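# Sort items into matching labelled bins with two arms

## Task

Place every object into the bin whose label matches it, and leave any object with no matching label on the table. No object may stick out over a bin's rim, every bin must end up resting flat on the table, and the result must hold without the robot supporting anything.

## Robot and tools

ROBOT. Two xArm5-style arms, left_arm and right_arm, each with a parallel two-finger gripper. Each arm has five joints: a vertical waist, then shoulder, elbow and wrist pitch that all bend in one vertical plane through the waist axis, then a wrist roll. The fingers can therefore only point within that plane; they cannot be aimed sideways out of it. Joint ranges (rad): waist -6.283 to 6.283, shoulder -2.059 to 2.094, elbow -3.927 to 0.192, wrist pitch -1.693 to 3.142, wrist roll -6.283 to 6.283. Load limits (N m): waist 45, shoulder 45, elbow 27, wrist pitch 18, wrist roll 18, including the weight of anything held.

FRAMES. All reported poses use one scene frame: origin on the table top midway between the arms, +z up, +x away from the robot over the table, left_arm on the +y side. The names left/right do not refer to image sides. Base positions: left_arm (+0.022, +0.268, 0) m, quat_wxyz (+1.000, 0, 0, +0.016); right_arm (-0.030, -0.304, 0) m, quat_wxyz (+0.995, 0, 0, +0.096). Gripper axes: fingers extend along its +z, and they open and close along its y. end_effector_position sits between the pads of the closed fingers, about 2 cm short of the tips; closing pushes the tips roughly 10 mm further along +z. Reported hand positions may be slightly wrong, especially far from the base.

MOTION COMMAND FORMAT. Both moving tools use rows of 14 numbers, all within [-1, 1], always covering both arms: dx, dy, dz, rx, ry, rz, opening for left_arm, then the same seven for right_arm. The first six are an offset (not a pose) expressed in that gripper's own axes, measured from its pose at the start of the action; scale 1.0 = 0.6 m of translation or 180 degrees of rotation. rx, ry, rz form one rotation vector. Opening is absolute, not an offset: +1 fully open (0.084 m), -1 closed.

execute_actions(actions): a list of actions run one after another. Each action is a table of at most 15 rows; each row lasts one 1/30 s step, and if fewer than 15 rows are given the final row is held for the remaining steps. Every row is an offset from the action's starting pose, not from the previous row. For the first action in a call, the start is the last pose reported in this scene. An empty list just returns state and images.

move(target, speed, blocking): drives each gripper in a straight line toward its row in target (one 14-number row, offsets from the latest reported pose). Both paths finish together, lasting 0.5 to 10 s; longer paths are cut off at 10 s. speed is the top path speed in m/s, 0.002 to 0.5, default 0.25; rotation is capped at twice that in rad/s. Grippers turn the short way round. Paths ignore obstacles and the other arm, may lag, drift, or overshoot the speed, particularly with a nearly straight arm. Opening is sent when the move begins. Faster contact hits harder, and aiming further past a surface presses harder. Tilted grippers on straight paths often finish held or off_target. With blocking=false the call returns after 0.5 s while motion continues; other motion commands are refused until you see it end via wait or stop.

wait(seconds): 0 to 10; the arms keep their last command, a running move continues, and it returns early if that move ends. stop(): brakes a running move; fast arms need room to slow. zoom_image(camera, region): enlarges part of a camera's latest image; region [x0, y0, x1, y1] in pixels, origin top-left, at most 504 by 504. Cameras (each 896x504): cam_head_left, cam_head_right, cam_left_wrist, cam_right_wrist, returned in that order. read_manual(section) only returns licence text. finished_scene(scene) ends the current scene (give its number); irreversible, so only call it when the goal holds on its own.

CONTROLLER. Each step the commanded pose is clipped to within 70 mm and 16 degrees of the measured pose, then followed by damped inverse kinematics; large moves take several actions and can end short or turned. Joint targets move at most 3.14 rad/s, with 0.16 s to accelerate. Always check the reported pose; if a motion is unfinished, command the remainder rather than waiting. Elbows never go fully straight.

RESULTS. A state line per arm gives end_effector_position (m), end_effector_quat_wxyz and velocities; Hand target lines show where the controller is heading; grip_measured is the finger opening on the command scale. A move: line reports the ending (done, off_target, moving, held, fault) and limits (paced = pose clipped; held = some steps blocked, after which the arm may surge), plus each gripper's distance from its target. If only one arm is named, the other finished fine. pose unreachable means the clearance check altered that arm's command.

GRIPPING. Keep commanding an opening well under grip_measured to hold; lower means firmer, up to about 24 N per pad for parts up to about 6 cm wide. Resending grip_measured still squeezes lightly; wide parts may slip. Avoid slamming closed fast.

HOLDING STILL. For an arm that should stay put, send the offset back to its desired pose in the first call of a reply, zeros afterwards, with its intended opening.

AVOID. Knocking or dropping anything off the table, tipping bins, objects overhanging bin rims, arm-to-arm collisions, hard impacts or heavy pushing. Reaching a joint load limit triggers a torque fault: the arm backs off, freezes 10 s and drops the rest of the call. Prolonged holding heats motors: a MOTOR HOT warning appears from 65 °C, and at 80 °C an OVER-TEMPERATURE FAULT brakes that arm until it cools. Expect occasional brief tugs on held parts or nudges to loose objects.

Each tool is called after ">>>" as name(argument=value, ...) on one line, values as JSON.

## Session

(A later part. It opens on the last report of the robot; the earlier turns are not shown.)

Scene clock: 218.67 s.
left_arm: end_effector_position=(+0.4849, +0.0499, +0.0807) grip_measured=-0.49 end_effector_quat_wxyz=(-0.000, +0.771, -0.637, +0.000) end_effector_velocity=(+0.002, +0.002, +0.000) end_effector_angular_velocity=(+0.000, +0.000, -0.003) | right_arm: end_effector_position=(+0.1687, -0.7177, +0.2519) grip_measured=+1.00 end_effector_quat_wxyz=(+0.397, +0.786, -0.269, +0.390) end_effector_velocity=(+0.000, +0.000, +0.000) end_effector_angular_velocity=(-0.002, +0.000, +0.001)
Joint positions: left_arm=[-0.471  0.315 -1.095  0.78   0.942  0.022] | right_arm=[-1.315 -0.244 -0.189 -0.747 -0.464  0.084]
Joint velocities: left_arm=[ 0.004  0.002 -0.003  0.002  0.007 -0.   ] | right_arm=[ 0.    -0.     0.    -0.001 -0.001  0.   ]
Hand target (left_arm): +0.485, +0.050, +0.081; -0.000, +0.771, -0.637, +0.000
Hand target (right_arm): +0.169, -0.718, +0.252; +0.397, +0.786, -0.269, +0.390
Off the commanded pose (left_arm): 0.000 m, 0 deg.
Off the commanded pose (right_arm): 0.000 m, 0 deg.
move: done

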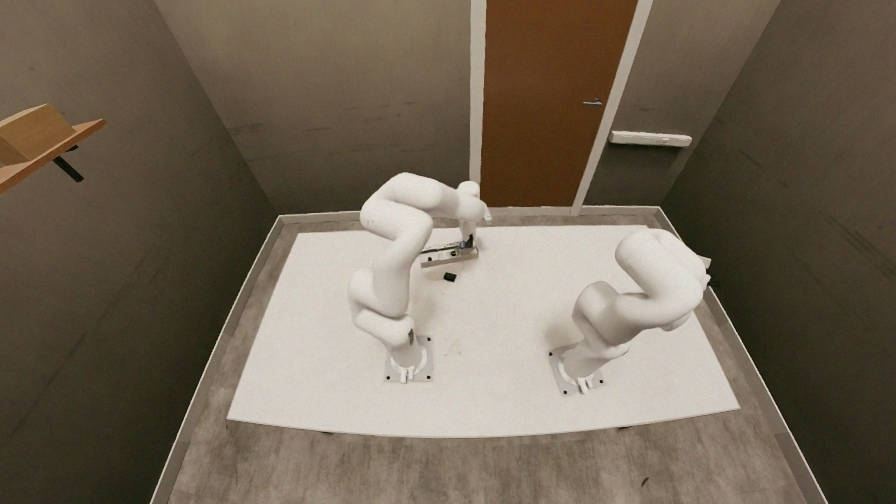

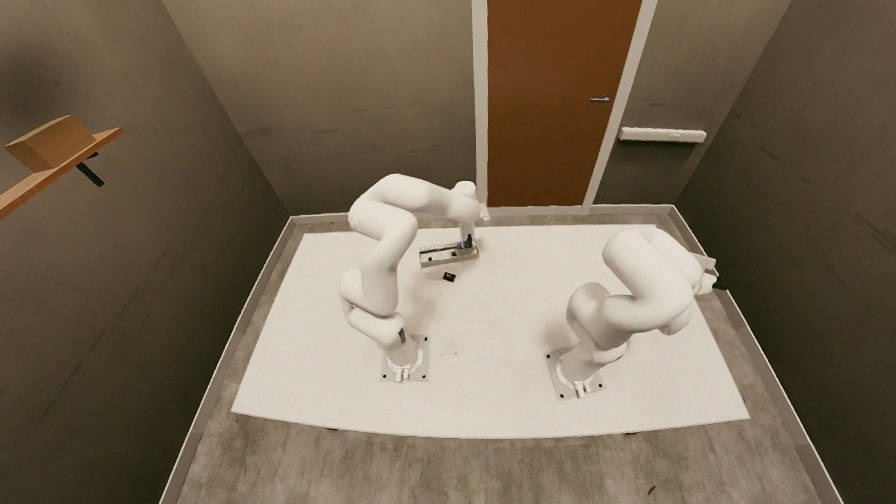

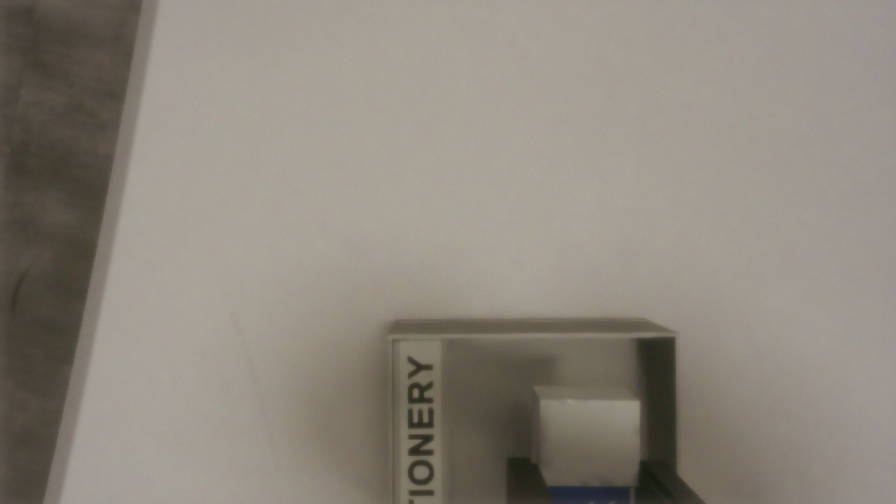

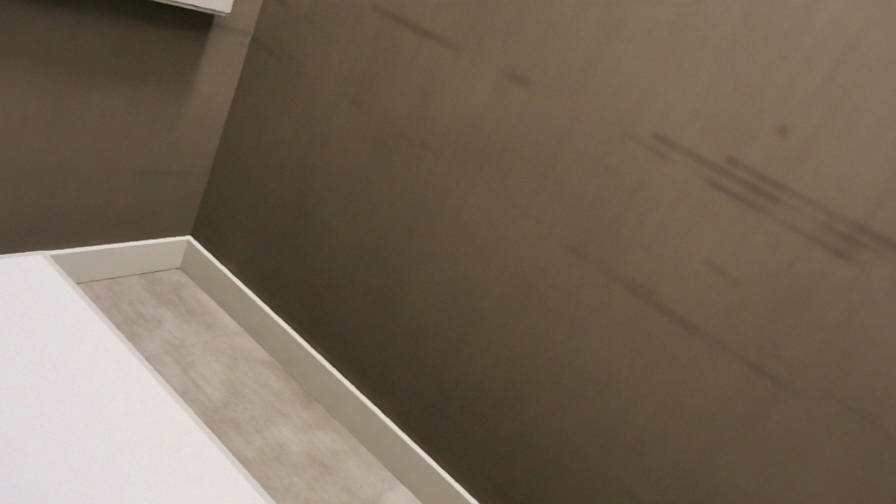

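>>> move(target=[0.002,-0.0025,0.0765,0,0,0,-0.7,0,0,0,0,0,0,1], speed=0.06)

>>> execute_actions(actions=[[[0,0,0,0,0,0,-0.33,0,0,0,0,0,0,1]]])

>>> move(target=[0,0,-0.075,0,0,0,-0.33,0,0,0,0,0,0,1], speed=0.1)

>>> move(target=[-0.2,0,-0.12,0,0,0,-0.33,0,0,0,0,0,0,1], speed=0.2)

Scene clock: 230.50 s.
left_arm: end_effector_position=(+0.4868, +0.0489, +0.0352) grip_measured=-0.49 end_effector_quat_wxyz=(-0.000, +0.771, -0.637, +0.001) end_effector_velocity=(+0.000, +0.000, -0.003) end_effector_angular_velocity=(-0.000, -0.000, +0.000) | right_arm: end_effector_position=(+0.1687, -0.7177, +0.2519) grip_measured=+1.00 end_effector_quat_wxyz=(+0.397, +0.786, -0.269, +0.390) end_effector_velocity=(+0.000, +0.000, -0.000) end_effector_angular_velocity=(-0.000, -0.000, +0.001)
Joint positions: left_arm=[-0.471  0.412 -1.084  0.671  0.942  0.022] | right_arm=[-1.315 -0.244 -0.189 -0.747 -0.464  0.084]
Joint velocities: left_arm=[ 0.001  0.007 -0.001 -0.007  0.001 -0.   ] | right_arm=[ 0.001  0.001  0.    -0.001 -0.     0.   ]
Hand target (left_arm): +0.487, +0.049, +0.035; -0.000, +0.771, -0.637, +0.000
Hand target (right_arm): +0.169, -0.718, +0.252; +0.397, +0.786, -0.269, +0.390
Off the commanded pose (left_arm): 0.000 m, 0 deg.
Off the commanded pose (right_arm): 0.000 m, 0 deg.
move: done

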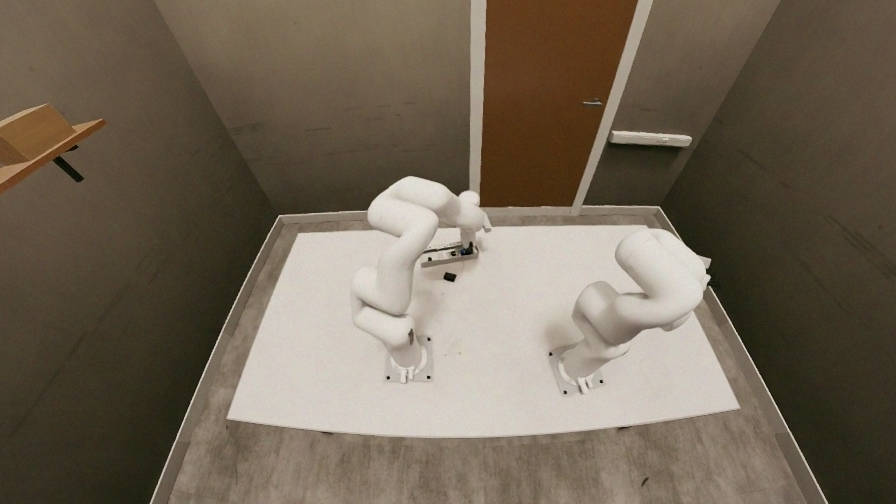

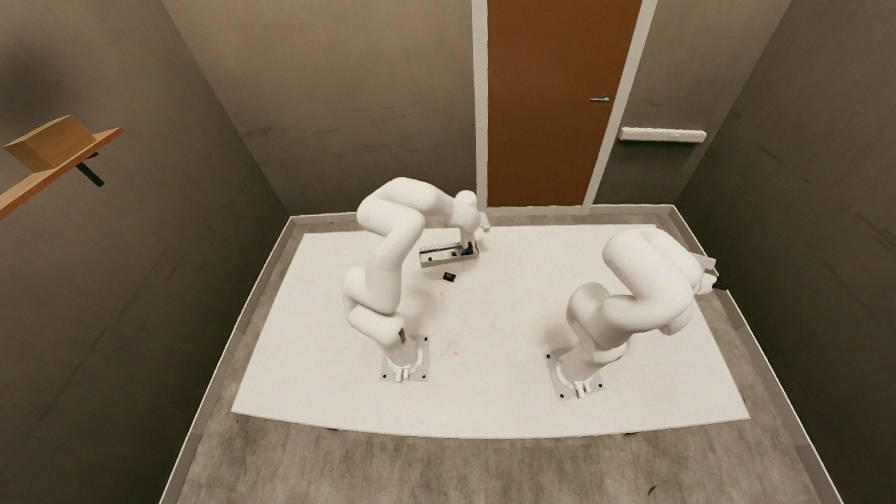

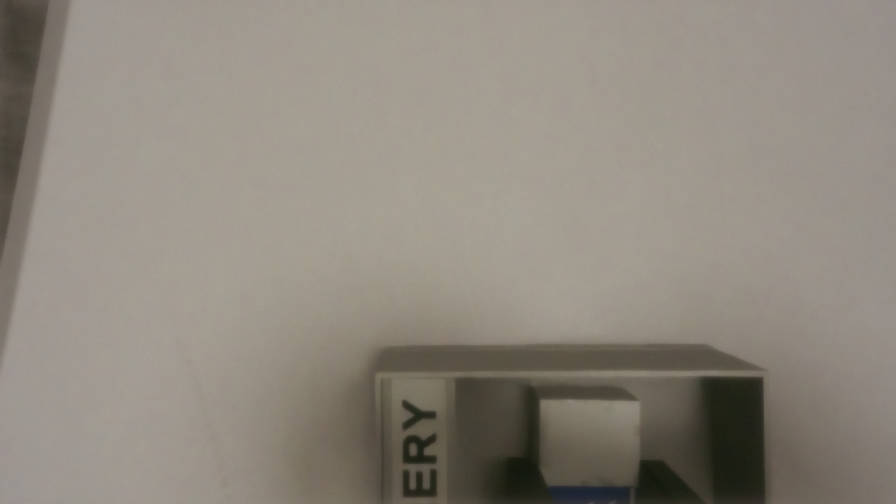

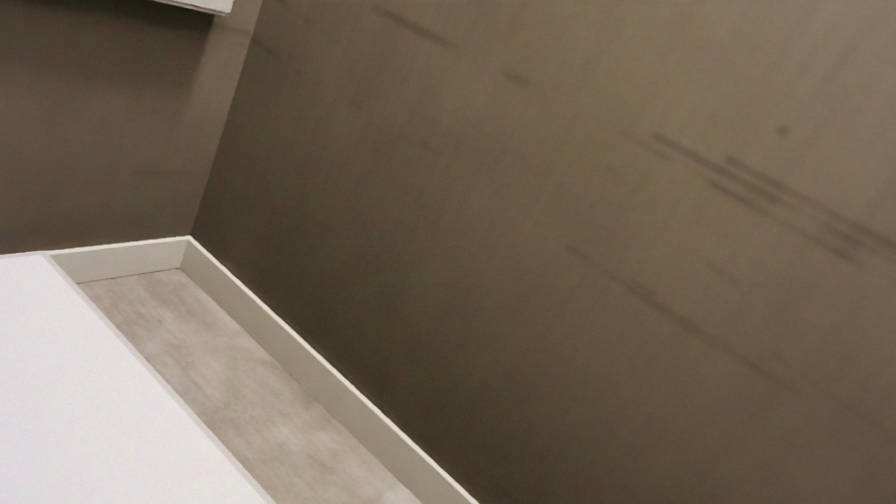

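Scene clock: 231.00 s.
left_arm: end_effector_position=(+0.4868, +0.0489, +0.0353) grip_measured=-0.35 end_effector_quat_wxyz=(-0.000, +0.771, -0.637, +0.001) end_effector_velocity=(-0.001, -0.001, -0.001) end_effector_angular_velocity=(+0.001, +0.001, -0.001) | right_arm: end_effector_position=(+0.1687, -0.7177, +0.2519) grip_measured=+1.00 end_effector_quat_wxyz=(+0.397, +0.786, -0.269, +0.390) end_effector_velocity=(+0.001, +0.000, +0.000) end_effector_angular_velocity=(-0.001, -0.001, +0.001)
Joint positions: left_arm=[-0.471  0.412 -1.084  0.671  0.942  0.029] | right_arm=[-1.315 -0.244 -0.189 -0.747 -0.464  0.084]
Joint velocities: left_arm=[-0.002  0.001  0.     0.    -0.     0.   ] | right_arm=[ 0.001  0.    -0.    -0.001  0.001  0.   ]
Hand target (left_arm): +0.487, +0.049, +0.035; -0.000, +0.771, -0.637, +0.001
Hand target (right_arm): +0.169, -0.718, +0.252; +0.397, +0.786, -0.269, +0.390
Off the commanded pose (left_arm): 0.000 m, 0 deg.
Off the commanded pose (right_arm): 0.000 m, 0 deg.

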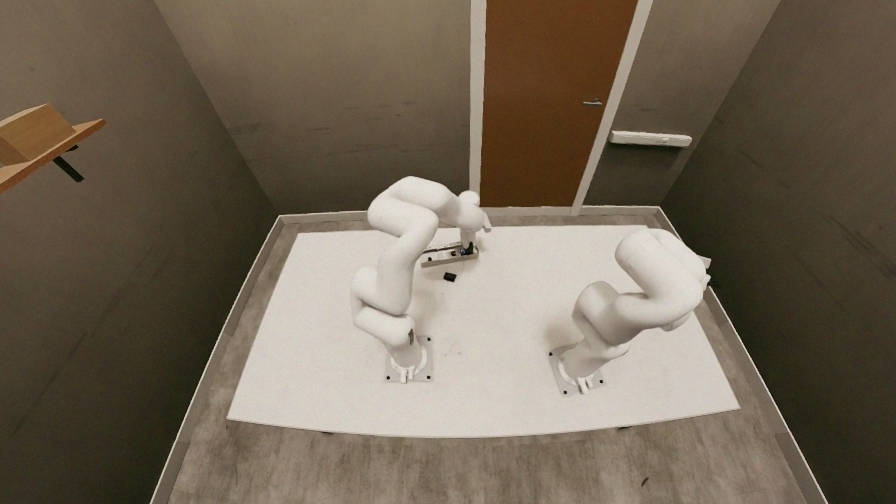

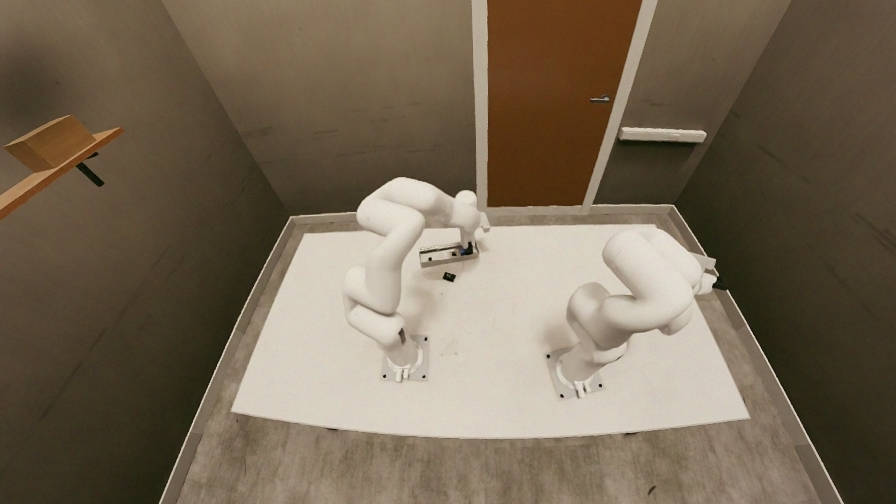

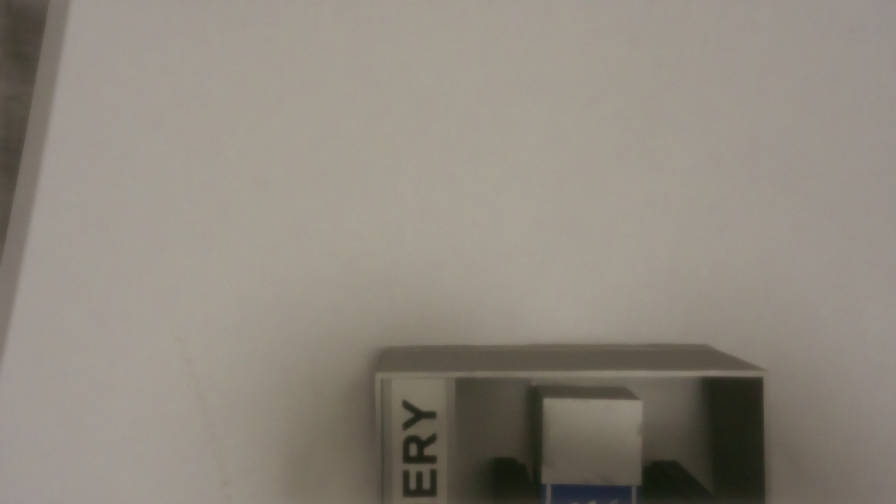

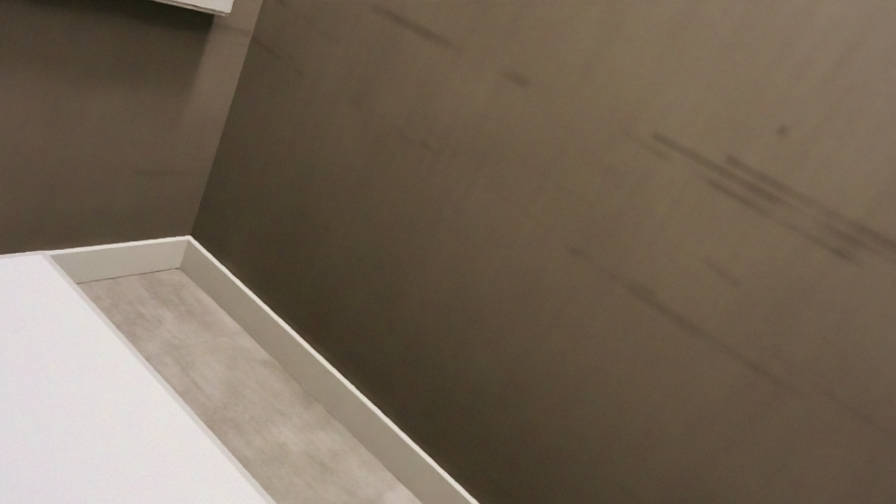

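Scene clock: 231.90 s.
left_arm: end_effector_position=(+0.4866, +0.0490, +0.0796) grip_measured=-0.35 end_effector_quat_wxyz=(-0.000, +0.771, -0.637, +0.000) end_effector_velocity=(+0.000, +0.000, +0.004) end_effector_angular_velocity=(-0.000, -0.000, +0.001) | right_arm: end_effector_position=(+0.1687, -0.7177, +0.2519) grip_measured=+1.00 end_effector_quat_wxyz=(+0.397, +0.786, -0.269, +0.390) end_effector_velocity=(+0.000, +0.000, -0.000) end_effector_angular_velocity=(+0.001, +0.001, +0.001)
Joint positions: left_arm=[-0.471  0.322 -1.103  0.78   0.942  0.029] | right_arm=[-1.315 -0.244 -0.189 -0.747 -0.464  0.084]
Joint velocities: left_arm=[ 0.    -0.006 -0.003  0.008 -0.    -0.   ] | right_arm=[ 0.001  0.     0.     0.001 -0.    -0.   ]
Hand target (left_arm): +0.487, +0.049, +0.080; -0.000, +0.771, -0.637, +0.001
Hand target (right_arm): +0.169, -0.718, +0.252; +0.397, +0.786, -0.269, +0.390
Off the commanded pose (left_arm): 0.001 m, 0 deg.
Off the commanded pose (right_arm): 0.000 m, 0 deg.
move: done

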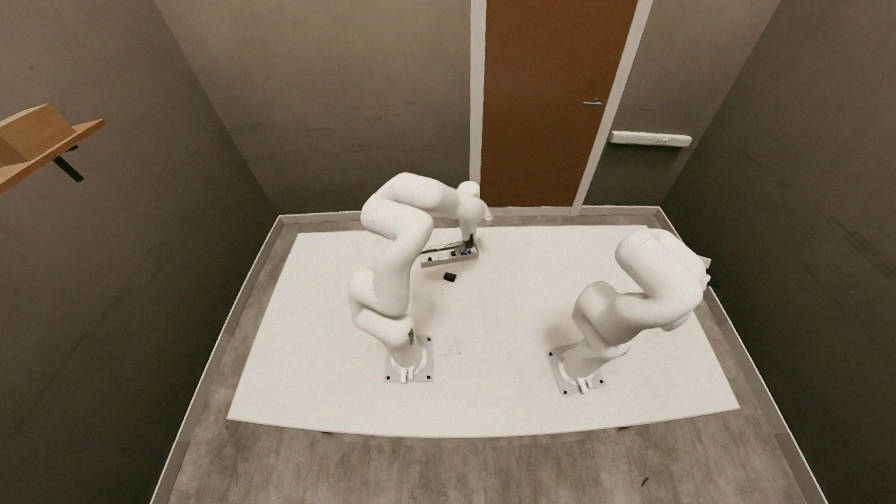

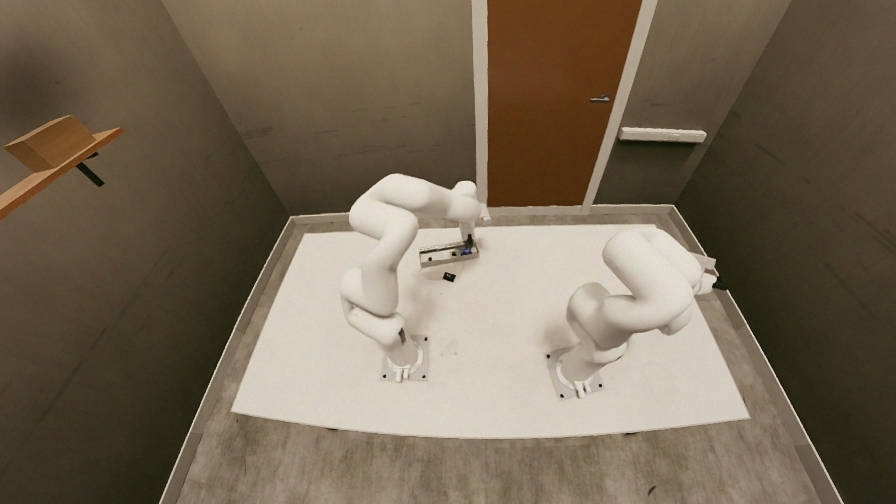

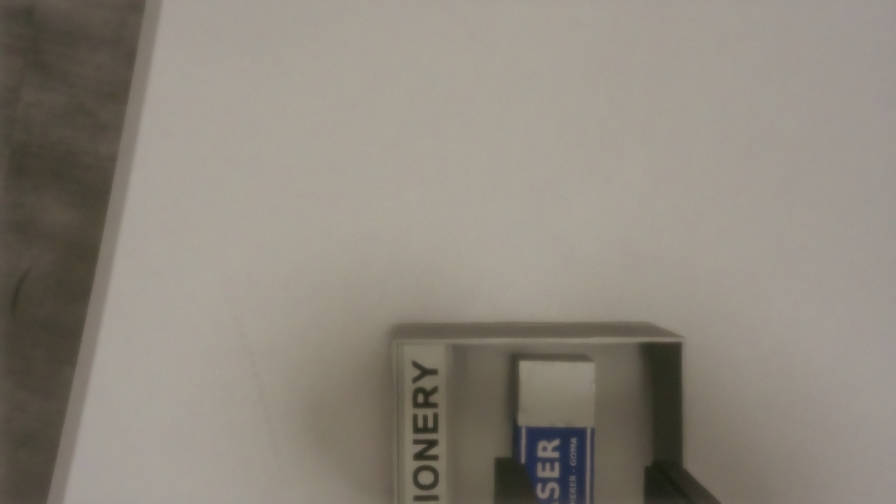

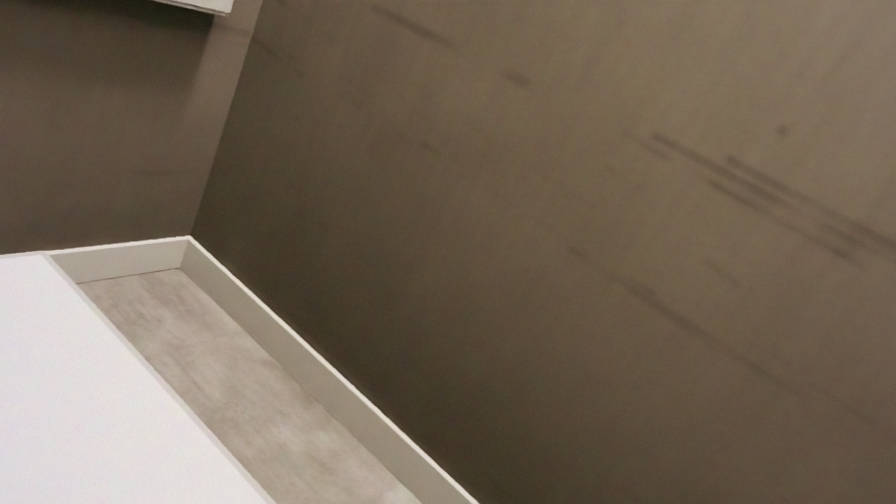

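Scene clock: 233.23 s.
left_arm: end_effector_position=(+0.4641, +0.1666, +0.1513) grip_measured=-0.35 end_effector_quat_wxyz=(-0.000, +0.770, -0.638, +0.000) end_effector_velocity=(+0.000, +0.002, +0.002) end_effector_angular_velocity=(-0.000, -0.002, +0.001) | right_arm: end_effector_position=(+0.1687, -0.7177, +0.2519) grip_measured=+1.00 end_effector_quat_wxyz=(+0.397, +0.786, -0.269, +0.390) end_effector_velocity=(-0.000, -0.000, -0.000) end_effector_angular_velocity=(+0.001, +0.001, -0.000)
Joint positions: left_arm=[-0.256  0.017 -0.931  0.914  1.158  0.029] | right_arm=[-1.315 -0.244 -0.189 -0.747 -0.464  0.084]
Joint velocities: left_arm=[ 0.004 -0.005  0.001  0.003  0.003 -0.   ] | right_arm=[-0.    -0.     0.     0.001 -0.001 -0.   ]
Hand target (left_arm): +0.464, +0.167, +0.152; -0.000, +0.771, -0.637, +0.000
Hand target (right_arm): +0.169, -0.718, +0.252; +0.397, +0.786, -0.269, +0.390
Off the commanded pose (left_arm): 0.000 m, 0 deg.
Off the commanded pose (right_arm): 0.000 m, 0 deg.
move: done

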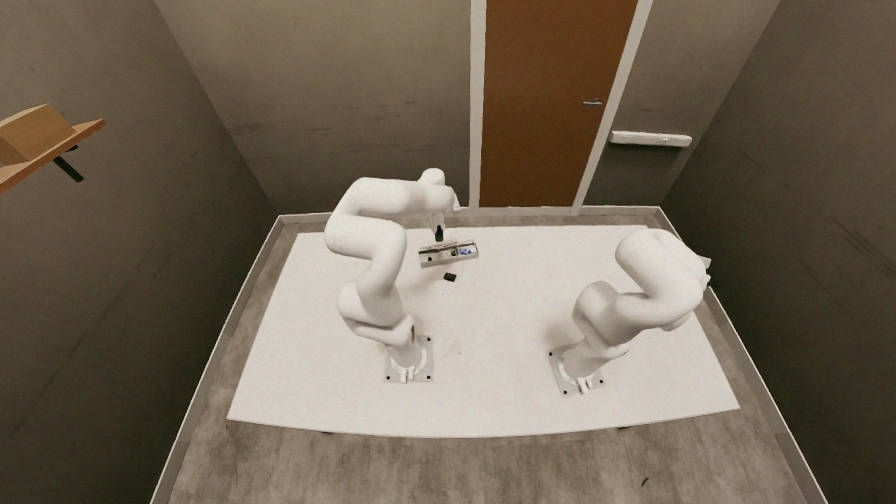

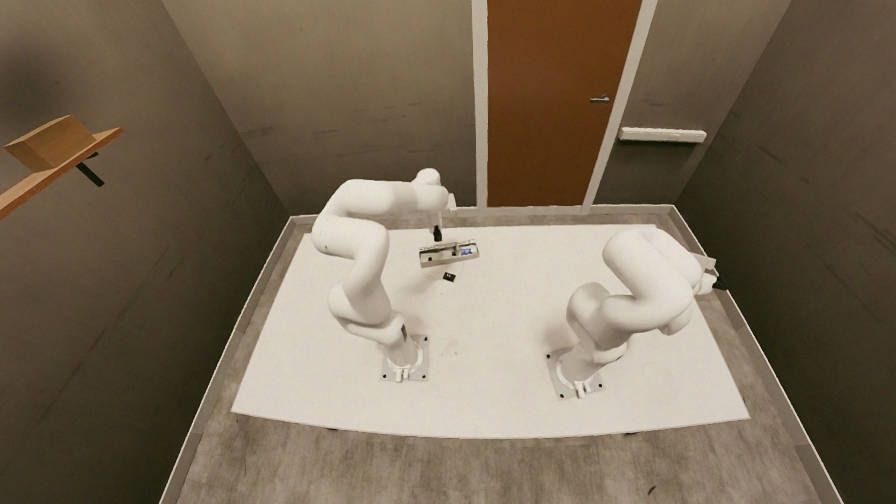

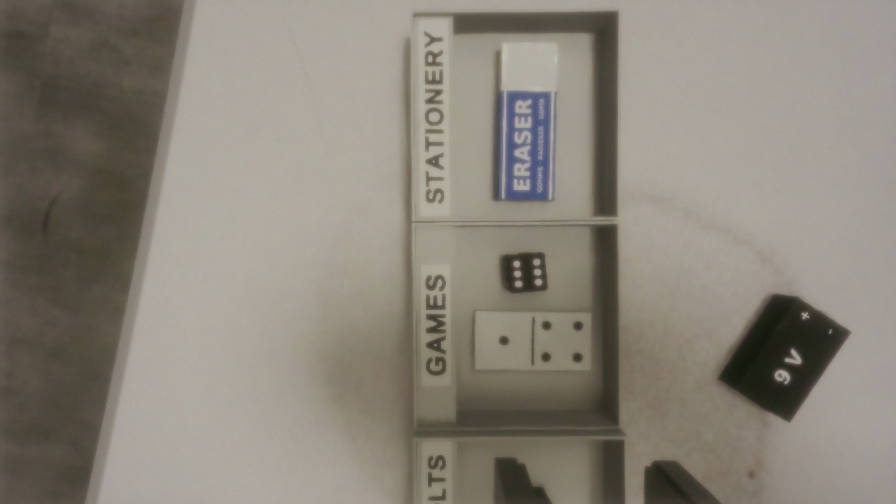

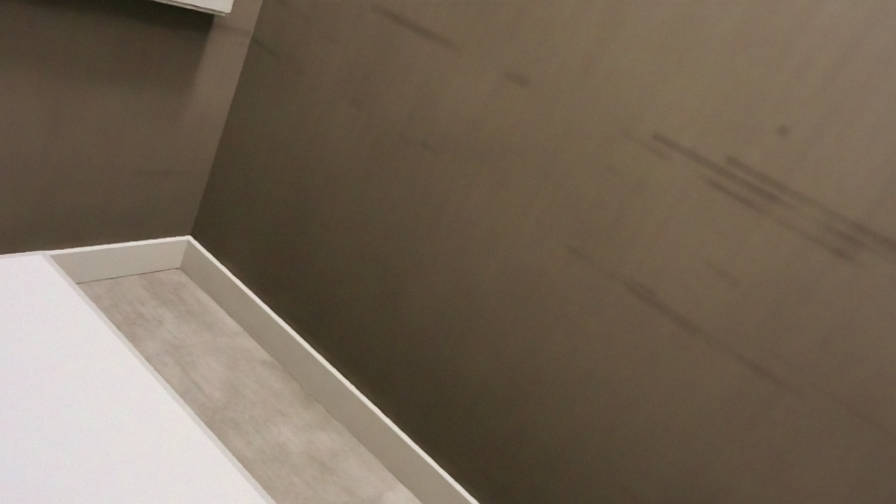

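>>> finished_scene(scene=2)

The scene is finished: the task was done.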